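# Set the cover open side down on its matching rectangle

## Task

Find the cover's width and place it, opening facing downward, close to the centre of the matching coloured rectangle (yellow for 46 mm, white for 50 mm, blue for 54 mm). The cover's thin walls flex even when gripped lightly; any dent counts as failure. At the end the cover must stay in place without the robot holding it.

## Robot and tools

Robot: one UR3e arm on a base, possibly mounted on a block or post, fitted with a Robotiq 2F-85 two-finger gripper. Two cameras give 504x504 images: cam_low, a fixed view, and cam_wrist, on the wrist. Joint ranges (rad), base outward: shoulder pan -3.142 to 3.142, shoulder lift and the three wrist joints -6.283 to 6.283, elbow 0.000 to 3.142.

Frames. The scene frame has its origin on the table top under the arm base. +z is up, and +y points left when facing along +x. The gripper frame: +z runs out along the fingers, the pads close along its y axis, and a flat block reaches about 9 cm toward its +x. end_effector_position is the spot between the pads when they are shut. Closed fingertips reach about 19 mm past it, open ones about 6 mm. Closing also pushes the tips about 13 mm farther from the wrist, so leave that gap above the table. The printed hand position may be a little off, more so far from the base.

execute_actions takes "actions": a list that is empty or holds one item. An empty list moves nothing and returns the state with pictures. An action is {"rows": [...], "steps": n}: 1 to 15 rows and n from 3 to 15 control steps of 1/30 s (default 15). Each row is used for one step, and the last row repeats if steps outnumber rows. A wait is {"steps": n} with n up to 300, counted from the previous result, so thinking time is included. Optional "pictures": true adds images.

A row is 10 numbers: x, y, z, qw, qx, qy, qz, position, force_limit, speed. x, y, z is an absolute target for end_effector_position in metres in the scene frame. qw..qz is an absolute orientation target (w first), also in the scene frame; resend the wanted quaternion in every row, since the reported one can drift. position, force_limit and speed each lie in [-1, 1]. position +1 is fully open (85 mm), about -0.8 brings the pads together, and -1 closes until something blocks them. force_limit sets pad force: on a 40 mm object after a slow close roughly 20 N at -1, 128 N at 0, 235 N at +1. speed sets closing rate: about 20 mm/s at -1, 85 at 0, 150 at +1; a fast close adds up to about 5 N (at 0) or 12 N (at +1). Very small or thin objects may get less force. A call is refused, and nothing is sent, if the target lies over 0.6 m from the last reported position along any gripper axis.

Motion limits. Each step, the commanded pose is clipped to 100 mm and 16 degrees from the measured one, then reached by damped inverse kinematics, with position taking priority over orientation. Commands are smoothed and trail by about 0.17 s. Each action's result comes 3 steps before its end. Those kept-back steps then run while the next reply is written. After an action the arm only moves on to the last clipped pose, so read the reported pose and send the remainder. "Hand target" shows the pose being driven toward, printed only when nothing is kept back.

move: "target" is one 10-number row as above (absolute pose plus finger settings, the finger part applied at once). It drives a straight path from the current pose. "speed" is 0.002 to 0.5 m/s (default 0.25); rotation is capped at twice that in rad/s. Paths take 0.5 to 10 s and are cut off at 10 s. Obstacles are not avoided, and the gripper may lag, stray or overshoot speed, mostly near full reach. Optional "stop_force" (5 to 24 N, allowed once the scene has run 0.2 s) ends the path when the wrist senses that much extra push against the motion for 2 steps; the arm backs up 2 steps and holds. Pressure can briefly exceed it, and fast moves can still fault, so approach slowly. It is measured along the path in the starting gripper axes, so it is unreliable on turning moves; omit it when pulling away from contact. The result adds a "move:" line: done, off_target, moving, held, fault or contact (stopped by stop_force), plus limits such as paced (pose clipped) or held (steps blocked), and the distance left to target.

wait: "seconds" 0 to 10; nothing new is sent. zoom_image: "camera" (cam_low or cam_wrist) and "region" [x0, y0, x1, y1] in pixels from the top-left, at most 504 by 504. read_manual returns only licence texts. finished_scene: "scene" number; it ends the scene and grades it, irreversibly.

Results show the gripper pose and velocities, joint positions, and Wrist force and Wrist torque along the gripper axes (each axis saturates near 30 N, offset up to about 3.5 N, noise up to 1.4 N; "no reading" is harmless). "pose unreachable" or HELD means the clearance check altered or blocked a command. object_status: 0 fingers moving, 1 stopped while opening, 2 stopped while closing (a grip), 3 at the requested spot or pads together. Any new position resets it to 0 briefly. Stopped fingers ignore new force_limit or speed until position changes by 0.01 or more, so open first to soften a grip. After a grip at force_limit -1, status stays 2 even if the part slips away. position_measured is in counts: 3 open, about 78 = 60 mm, 130 = 40 mm, 180 = 20 mm, 230 = pads meeting.

Avoid: squeezing the cover hard (use a slow close at low force_limit), dropping or slamming it, hitting things, and pushing anything off the table. The stiff arm stops for 10 s if a joint hits its load limit (shoulder pan and lift 47.5, elbow 24.6, wrists 7.92 N m) or any external force reaches 150 N. Holding loads heats motors: a MOTOR HOT warning appears from 70 °C, and at 85 °C the brakes lock until they cool. Release the cover and move clear before finishing.

Each tool is called after "Call:" by a JSON object that holds its "fn" and its "kwargs", one argument or row to a line.

## Session

Call:
{"fn": "execute_actions", "kwargs": {
  "actions": []
}}

Scene clock: 0.00 s of 4600.00 s.
end_effector_position=(+0.4068, +0.1477, +0.2201) position_measured=3 object_status=3 end_effector_quat_wxyz=(+0.391, +0.213, +0.855, -0.264) end_effector_velocity=(-0.000, +0.000, +0.000) end_effector_angular_velocity=(-0.000, -0.001, +0.000)
Joint positions: [-0.224 -1.765  2.019 -2.411 -1.442  0.468]
Joint velocities: [-0.001 -0.001  0.001 -0.     0.    -0.   ]
Motor temperatures (°C, as the motors report them): [30 31 33 44 34 36]
Wrist force (N, on the end effector, along its own x y z axes, offset not removed): no reading
Wrist torque (N m, same axes, about the end effector's origin, offset not removed): no reading
Hand target: +0.407, +0.148, +0.220; +0.391, +0.213, +0.855, -0.264

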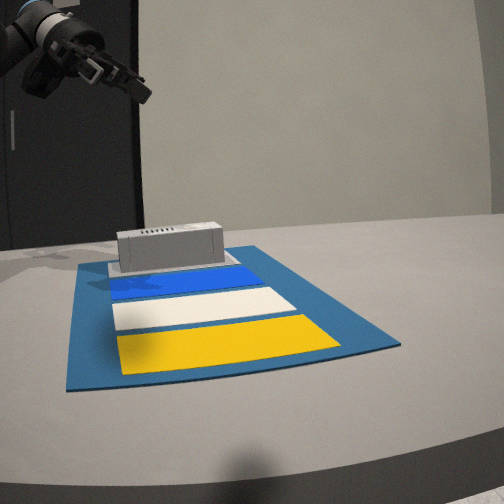

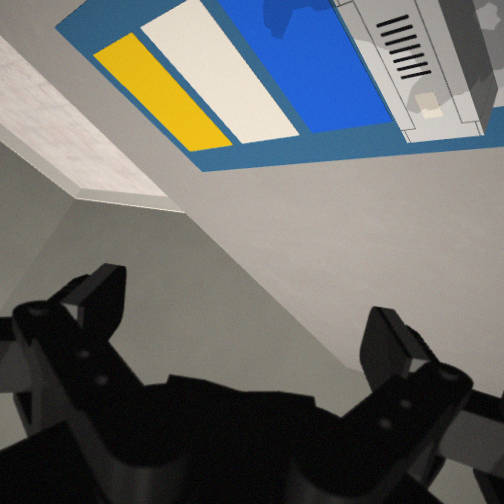

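Call:
{"fn": "move", "kwargs": {
  "target": [0.45, 0.13, 0.13, 0, -0.105, 0.9945, 0, 1, -1, 0],
  "speed": 0.2
}}

Scene clock: 3.67 s of 4600.00 s.
end_effector_position=(+0.4498, +0.1296, +0.1295) position_measured=3 object_status=3 end_effector_quat_wxyz=(-0.000, -0.105, +0.994, -0.000) end_effector_velocity=(+0.000, +0.000, -0.000) end_effector_angular_velocity=(+0.002, +0.009, +0.003)
Joint positions: [-0.402 -0.908  1.053 -1.28  -0.896 -0.859]
Joint velocities: [ 0.002  0.013 -0.025  0.02  -0.003 -0.007]
Motor temperatures (°C, as the motors report them): [30 31 33 44 34 36]
Wrist force (N, on the end effector, along its own x y z axes, offset not removed): [1.2 -2.3 -1.1]
Wrist torque (N m, same axes, about the end effector's origin, offset not removed): [-0.42 -0.14 0.11]
Hand target: +0.450, +0.130, +0.129; -0.000, -0.106, +0.994, +0.000
Off the commanded pose: 0.001 m, 0 deg.
Kept back: nothing.
move: done

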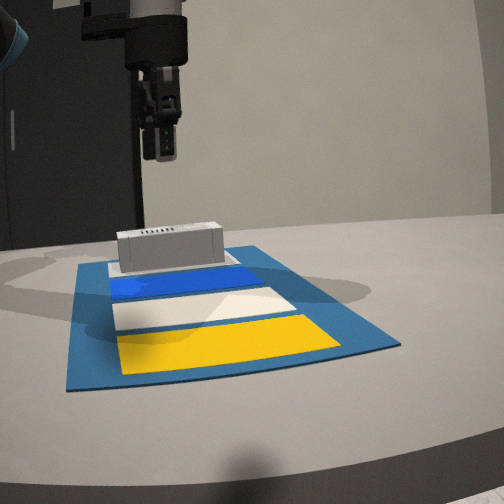

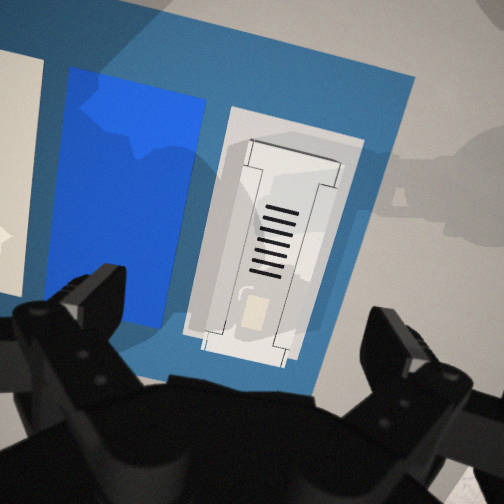

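Call:
{"fn": "move", "kwargs": {
  "target": [0.461, 0.141, 0.07, 0, -0.0654, 0.9979, 0, 0.6, -1, 0],
  "speed": 0.1
}}

Scene clock: 4.93 s of 4600.00 s.
end_effector_position=(+0.4610, +0.1410, +0.0701) position_measured=53 object_status=3 end_effector_quat_wxyz=(+0.000, -0.065, +0.998, +0.000) end_effector_velocity=(+0.000, -0.000, -0.001) end_effector_angular_velocity=(-0.001, -0.002, -0.002)
Joint positions: [-0.288 -0.861  1.167 -1.53  -0.852 -0.642]
Joint velocities: [ 0.001 -0.     0.003 -0.007  0.001  0.005]
Motor temperatures (°C, as the motors report them): [30 31 33 44 34 36]
Wrist force (N, on the end effector, along its own x y z axes, offset not removed): [0.7 -1.8 -0.1]
Wrist torque (N m, same axes, about the end effector's origin, offset not removed): [-0.30 -0.07 0.09]
Hand target: +0.461, +0.141, +0.070; +0.000, -0.065, +0.998, +0.000
Off the commanded pose: 0.000 m, 0 deg.
Kept back: nothing.
move: done

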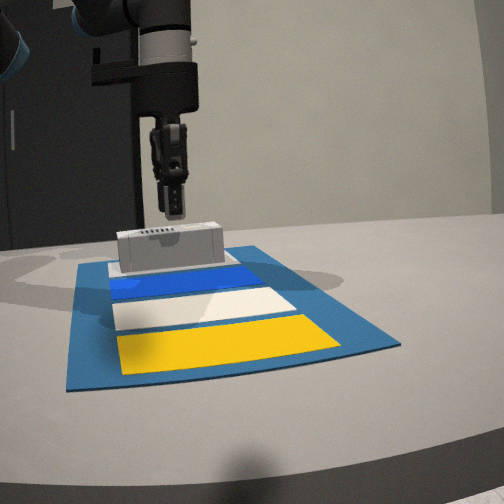

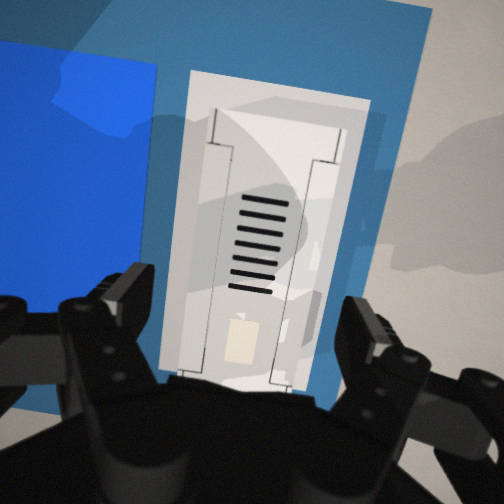

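Call:
{"fn": "move", "kwargs": {
  "target": [0.460, 0.141, 0.04, 0, -0.0654, 0.9979, 0, 0.36, -1, -0.5],
  "speed": 0.05,
  "stop_force": 8
}}

Call:
{"fn": "move", "kwargs": {
  "target": [0.460, 0.141, 0.04, 0, -0.0654, 0.9979, 0, 0.238, -1, -1],
  "speed": 0.05
}}

Scene clock: 6.10 s of 4600.00 s.
end_effector_position=(+0.4600, +0.1410, +0.0401) position_measured=84 object_status=3 end_effector_quat_wxyz=(+0.000, -0.065, +0.998, +0.000) end_effector_velocity=(-0.000, +0.001, -0.002) end_effector_angular_velocity=(+0.000, -0.000, +0.001)
Joint positions: [-0.243 -0.837  1.245 -1.669 -0.838 -0.586]
Joint velocities: [ 0.004 -0.     0.004 -0.007  0.001  0.003]
Motor temperatures (°C, as the motors report them): [30 31 33 44 34 36]
Wrist force (N, on the end effector, along its own x y z axes, offset not removed): [2.7 -2.1 -0.2]
Wrist torque (N m, same axes, about the end effector's origin, offset not removed): [-0.33 -0.48 -0.10]
Hand target: +0.460, +0.141, +0.040; +0.000, -0.065, +0.998, +0.000
Off the commanded pose: 0.000 m, 0 deg.
Kept back: nothing.
move: done

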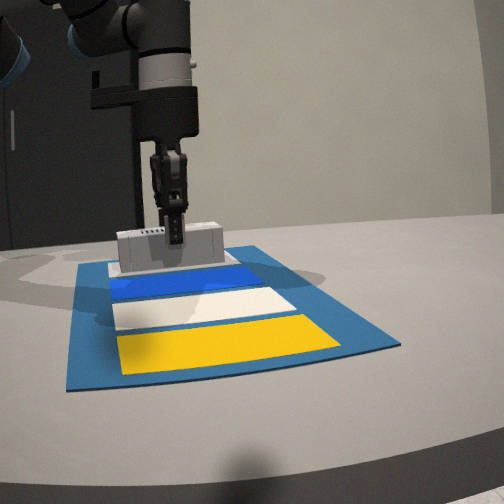

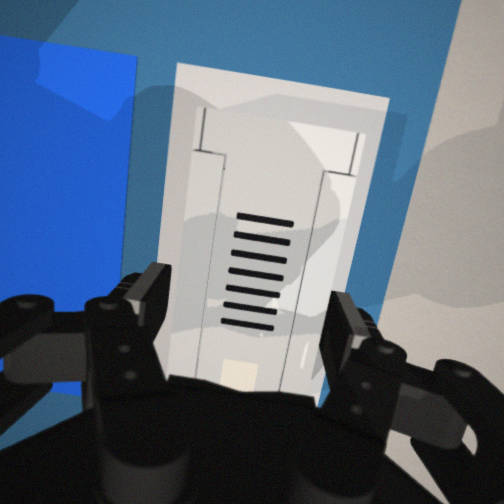

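Scene clock: 6.80 s of 4600.00 s.
end_effector_position=(+0.4600, +0.1410, +0.0400) position_measured=99 object_status=3 end_effector_quat_wxyz=(+0.000, -0.065, +0.998, +0.000) end_effector_velocity=(+0.000, -0.000, +0.000) end_effector_angular_velocity=(+0.000, -0.001, -0.002)
Joint positions: [-0.243 -0.837  1.246 -1.67  -0.838 -0.585]
Joint velocities: [-0.001  0.     0.     0.     0.     0.   ]
Motor temperatures (°C, as the motors report them): [30 31 33 44 34 36]
Wrist force (N, on the end effector, along its own x y z axes, offset not removed): [2.3 -1.1 0.3]
Wrist torque (N m, same axes, about the end effector's origin, offset not removed): [-0.22 -0.31 -0.04]
Hand target: +0.460, +0.141, +0.040; +0.000, -0.065, +0.998, +0.000
Off the commanded pose: 0.000 m, 0 deg.
Kept back: nothing.
move: done

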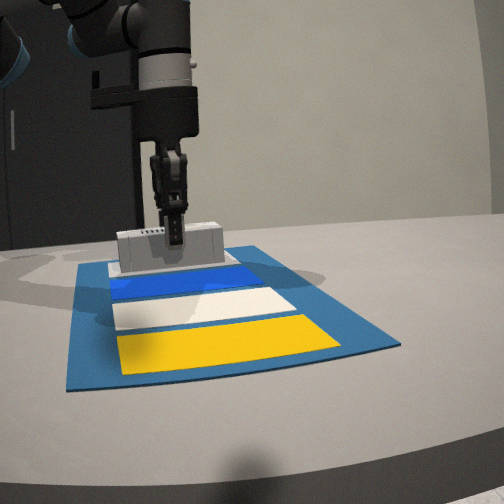

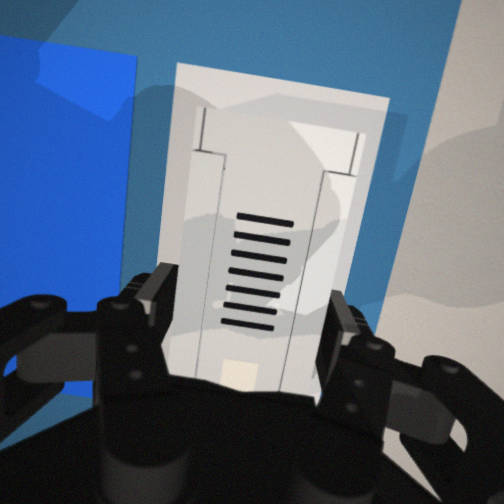

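Not 54. Close to 48 mm (≈110 counts).

Call:
{"fn": "move", "kwargs": {
  "target": [0.460, 0.141, 0.04, 0, -0.0654, 0.9979, 0, 0.152, -1, -1],
  "speed": 0.05
}}

Scene clock: 7.73 s of 4600.00 s.
end_effector_position=(+0.4600, +0.1410, +0.0400) position_measured=108 object_status=2 end_effector_quat_wxyz=(+0.000, -0.065, +0.998, -0.000) end_effector_velocity=(-0.000, +0.000, +0.000) end_effector_angular_velocity=(+0.001, +0.000, -0.001)
Joint positions: [-0.243 -0.837  1.246 -1.67  -0.838 -0.585]
Joint velocities: [-0.    -0.     0.     0.001  0.     0.   ]
Motor temperatures (°C, as the motors report them): [30 31 33 44 34 36]
Wrist force (N, on the end effector, along its own x y z axes, offset not removed): [1.7 -0.9 -6.9]
Wrist torque (N m, same axes, about the end effector's origin, offset not removed): [-0.16 0.00 0.00]
Hand target: +0.460, +0.141, +0.040; -0.000, -0.065, +0.998, -0.000
Off the commanded pose: 0.000 m, 0 deg.
Kept back: nothing.
move: done

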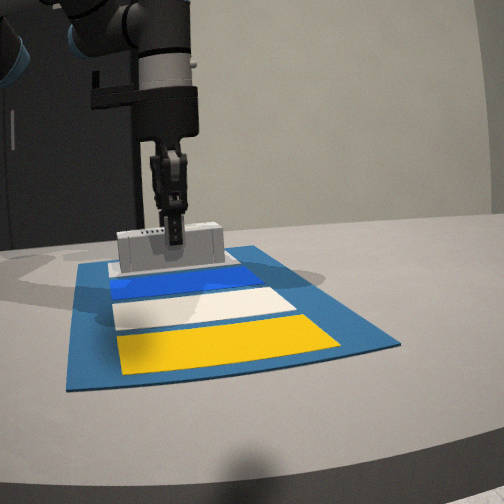

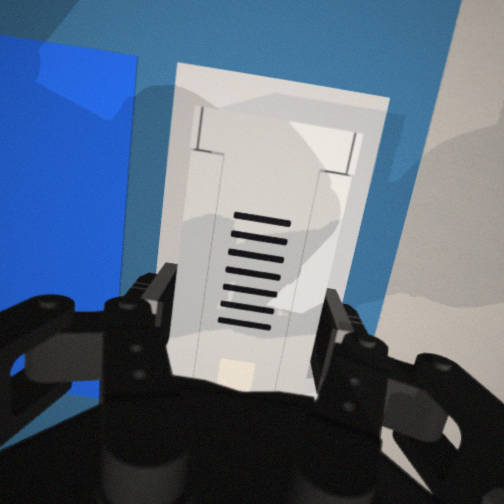

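Call:
{"fn": "move", "kwargs": {
  "target": [0.460, 0.141, 0.06, 0, -0.0654, 0.9979, 0, 0.152, -1, -1],
  "speed": 0.04
}}

Call:
{"fn": "move", "kwargs": {
  "target": [0.488, -0.049, 0.057, 0, -0.0654, 0.9979, 0, 0.152, -1, -1],
  "speed": 0.1
}}

Scene clock: 8.80 s of 4600.00 s.
end_effector_position=(+0.4600, +0.1410, +0.0599) position_measured=108 object_status=2 end_effector_quat_wxyz=(-0.000, -0.065, +0.998, -0.000) end_effector_velocity=(-0.000, +0.000, +0.001) end_effector_angular_velocity=(+0.000, +0.001, +0.001)
Joint positions: [-0.273 -0.857  1.2   -1.579 -0.847 -0.624]
Joint velocities: [-0.001  0.001 -0.004  0.006 -0.001 -0.003]
Motor temperatures (°C, as the motors report them): [30 31 33 44 34 36]
Wrist force (N, on the end effector, along its own x y z axes, offset not removed): [0.6 -2.3 1.0]
Wrist torque (N m, same axes, about the end effector's origin, offset not removed): [-0.43 -0.17 0.12]
Hand target: +0.460, +0.141, +0.060; -0.000, -0.065, +0.998, -0.000
Off the commanded pose: 0.000 m, 0 deg.
Kept back: nothing.
move: done

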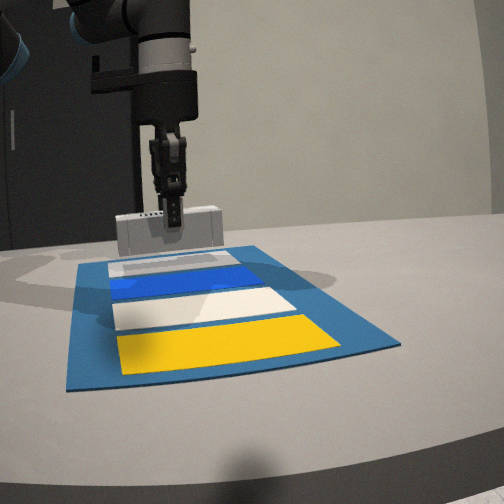

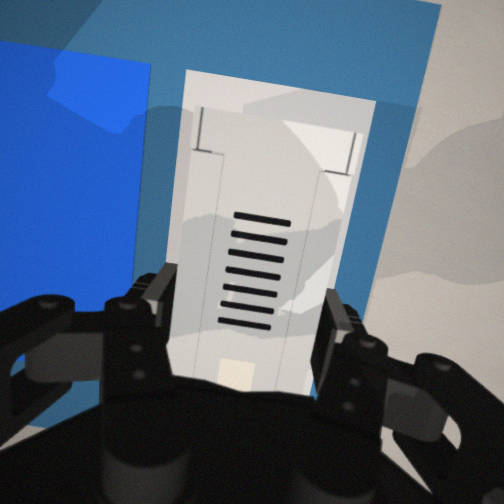

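Scene clock: 11.13 s of 4600.00 s.
end_effector_position=(+0.4880, -0.0490, +0.0570) position_measured=108 object_status=2 end_effector_quat_wxyz=(-0.000, -0.065, +0.998, -0.000) end_effector_velocity=(+0.000, +0.000, -0.001) end_effector_angular_velocity=(+0.001, +0.004, +0.002)
Joint positions: [-0.497 -0.333  0.772 -1.509 -0.939 -0.886]
Joint velocities: [ 0.002  0.008 -0.016  0.011 -0.001 -0.002]
Motor temperatures (°C, as the motors report them): [30 31 33 44 34 36]
Wrist force (N, on the end effector, along its own x y z axes, offset not removed): [-0.7 -1.0 0.0]
Wrist torque (N m, same axes, about the end effector's origin, offset not removed): [-0.29 0.23 0.09]
Hand target: +0.488, -0.049, +0.057; -0.000, -0.065, +0.998, -0.000
Off the commanded pose: 0.000 m, 0 deg.
Kept back: nothing.
move: done

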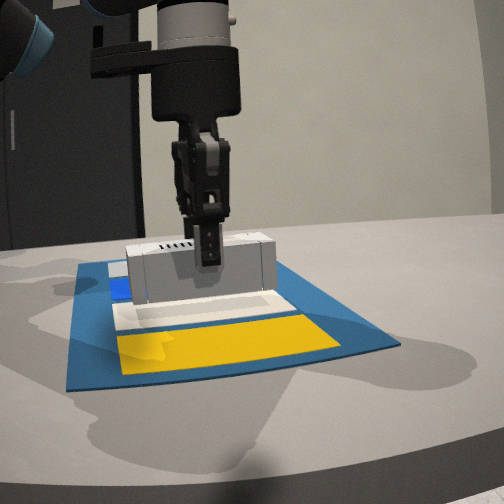

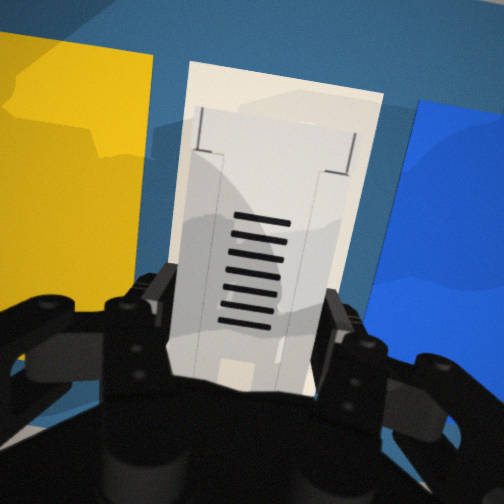

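Shift about 1.5 mm toward +y and lower.

Call:
{"fn": "move", "kwargs": {
  "target": [0.488, -0.0475, 0.044, 0, -0.0654, 0.9979, 0, 0.152, -1, -1],
  "speed": 0.02,
  "stop_force": 6
}}

Call:
{"fn": "move", "kwargs": {
  "target": [0.488, -0.0475, 0.033, 0, -0.0654, 0.9979, 0, 0.152, -1, -1],
  "speed": 0.004,
  "stop_force": 5
}}

Scene clock: 12.27 s of 4600.00 s.
end_effector_position=(+0.4880, -0.0475, +0.0441) position_measured=108 object_status=2 end_effector_quat_wxyz=(-0.000, -0.065, +0.998, +0.000) end_effector_velocity=(-0.000, -0.000, -0.001) end_effector_angular_velocity=(+0.000, -0.000, -0.002)
Joint positions: [-0.48  -0.33   0.811 -1.562 -0.931 -0.867]
Joint velocities: [ 0.001 -0.     0.006 -0.007  0.001  0.003]
Motor temperatures (°C, as the motors report them): [30 31 33 44 34 36]
Wrist force (N, on the end effector, along its own x y z axes, offset not removed): [1.8 -1.1 1.6]
Wrist torque (N m, same axes, about the end effector's origin, offset not removed): [-0.20 -0.37 0.03]
Hand target: +0.488, -0.047, +0.044; +0.000, -0.065, +0.998, +0.000
Off the commanded pose: 0.000 m, 0 deg.
Kept back: nothing.
move: done

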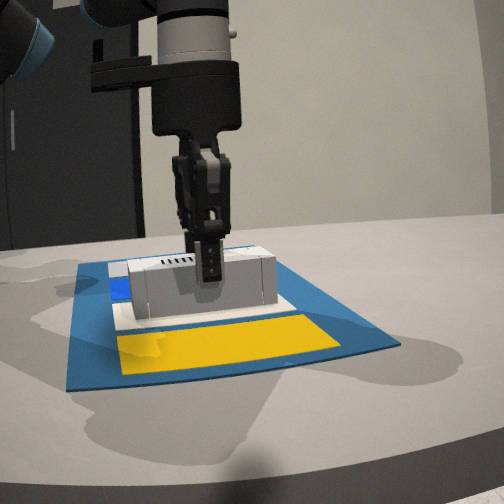

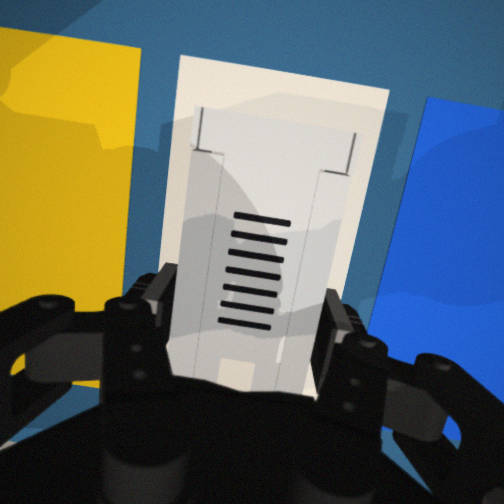

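Scene clock: 13.57 s of 4600.00 s.
end_effector_position=(+0.4880, -0.0474, +0.0402) position_measured=108 object_status=2 end_effector_quat_wxyz=(-0.000, -0.065, +0.998, +0.000) end_effector_velocity=(-0.000, -0.000, +0.001) end_effector_angular_velocity=(-0.001, +0.002, -0.002)
Joint positions: [-0.475 -0.327  0.82  -1.577 -0.928 -0.862]
Joint velocities: [-0.001 -0.001 -0.003  0.005 -0.002  0.   ]
Motor temperatures (°C, as the motors report them): [30 31 33 44 34 36]
Wrist force (N, on the end effector, along its own x y z axes, offset not removed): [1.8 -2.1 -6.3]
Wrist torque (N m, same axes, about the end effector's origin, offset not removed): [-0.12 -0.04 0.04]
Hand target: +0.488, -0.048, +0.040; +0.000, -0.065, +0.998, -0.000
Off the commanded pose: 0.007 m, 0 deg.
Kept back: nothing.
move: contact

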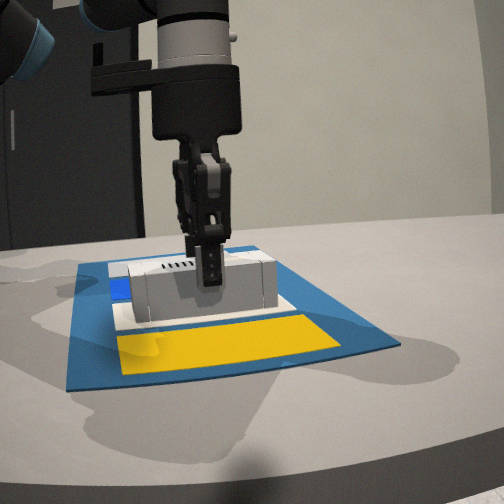

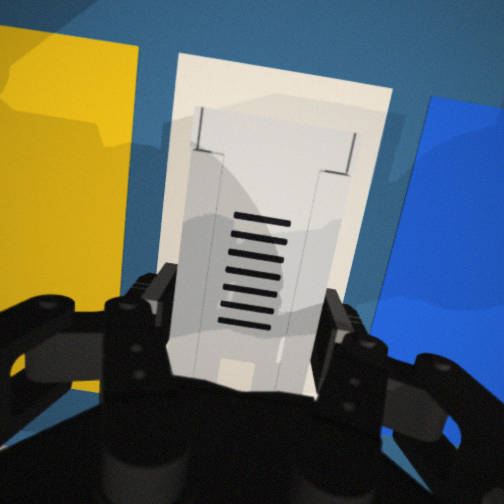

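Call:
{"fn": "move", "kwargs": {
  "target": [0.488, -0.0475, 0.0407, 0, -0.0654, 0.9979, 0, 0.6, -1, 0],
  "speed": 0.01
}}

Call:
{"fn": "move", "kwargs": {
  "target": [0.485, -0.0475, 0.085, 0, -0.0654, 0.9979, 0, 0.6, -1, 0],
  "speed": 0.08
}}

Scene clock: 14.50 s of 4600.00 s.
end_effector_position=(+0.4880, -0.0475, +0.0407) position_measured=53 object_status=3 end_effector_quat_wxyz=(-0.000, -0.065, +0.998, +0.000) end_effector_velocity=(+0.000, -0.000, +0.001) end_effector_angular_velocity=(-0.001, -0.001, +0.001)
Joint positions: [-0.476 -0.327  0.819 -1.576 -0.929 -0.863]
Joint velocities: [-0.    -0.001 -0.001 -0.    -0.    -0.   ]
Motor temperatures (°C, as the motors report them): [30 31 33 44 34 36]
Wrist force (N, on the end effector, along its own x y z axes, offset not removed): [0.7 -0.6 -1.1]
Wrist torque (N m, same axes, about the end effector's origin, offset not removed): [-0.15 -0.04 0.04]
Hand target: +0.488, -0.048, +0.041; -0.000, -0.065, +0.998, -0.000
Off the commanded pose: 0.000 m, 0 deg.
Kept back: nothing.
move: done

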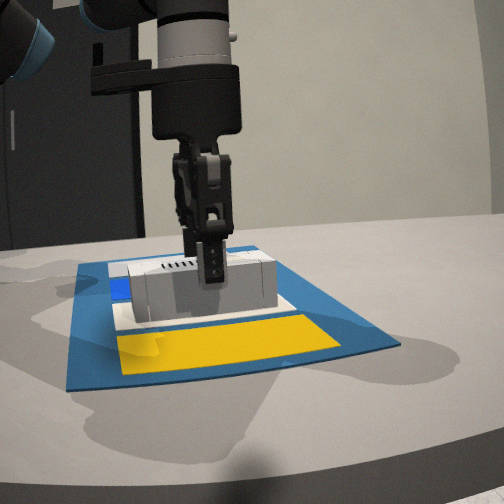

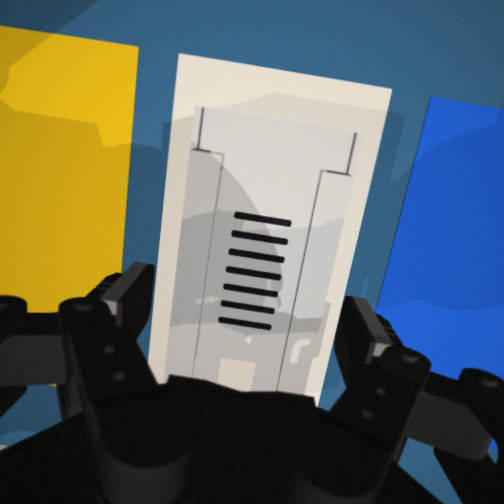

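Scene clock: 15.43 s of 4600.00 s.
end_effector_position=(+0.4850, -0.0475, +0.0850) position_measured=53 object_status=3 end_effector_quat_wxyz=(+0.000, -0.065, +0.998, -0.000) end_effector_velocity=(-0.000, -0.000, +0.000) end_effector_angular_velocity=(+0.001, +0.003, +0.001)
Joint positions: [-0.531 -0.362  0.719 -1.406 -0.956 -0.923]
Joint velocities: [ 0.     0.004 -0.011  0.009 -0.002 -0.002]
Motor temperatures (°C, as the motors report them): [30 31 33 44 34 36]
Wrist force (N, on the end effector, along its own x y z axes, offset not removed): [1.7 -1.2 -0.4]
Wrist torque (N m, same axes, about the end effector's origin, offset not removed): [-0.21 -0.38 0.03]
Hand target: +0.485, -0.048, +0.085; -0.000, -0.065, +0.998, -0.000
Off the commanded pose: 0.000 m, 0 deg.
Kept back: nothing.
move: done

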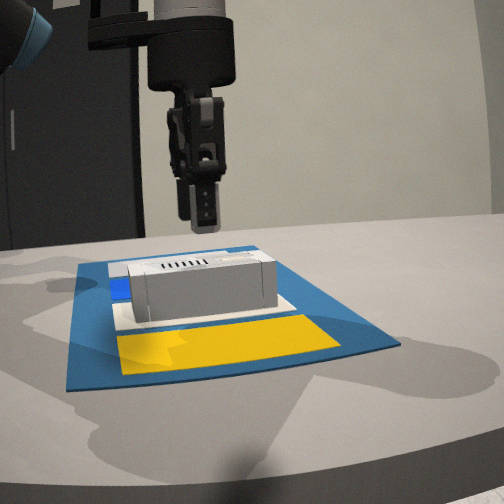

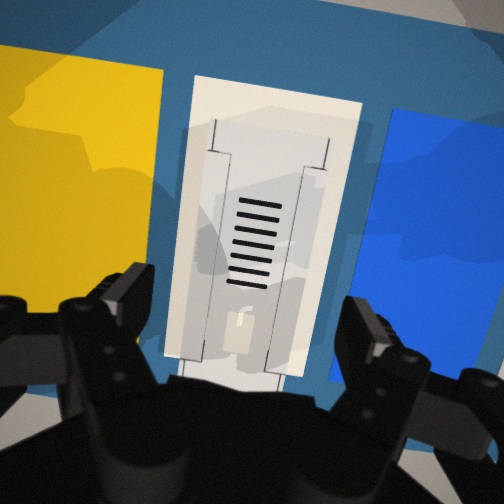

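Call:
{"fn": "finished_scene", "kwargs": {
  "scene": 2
}}

The scene is finished: the task was done.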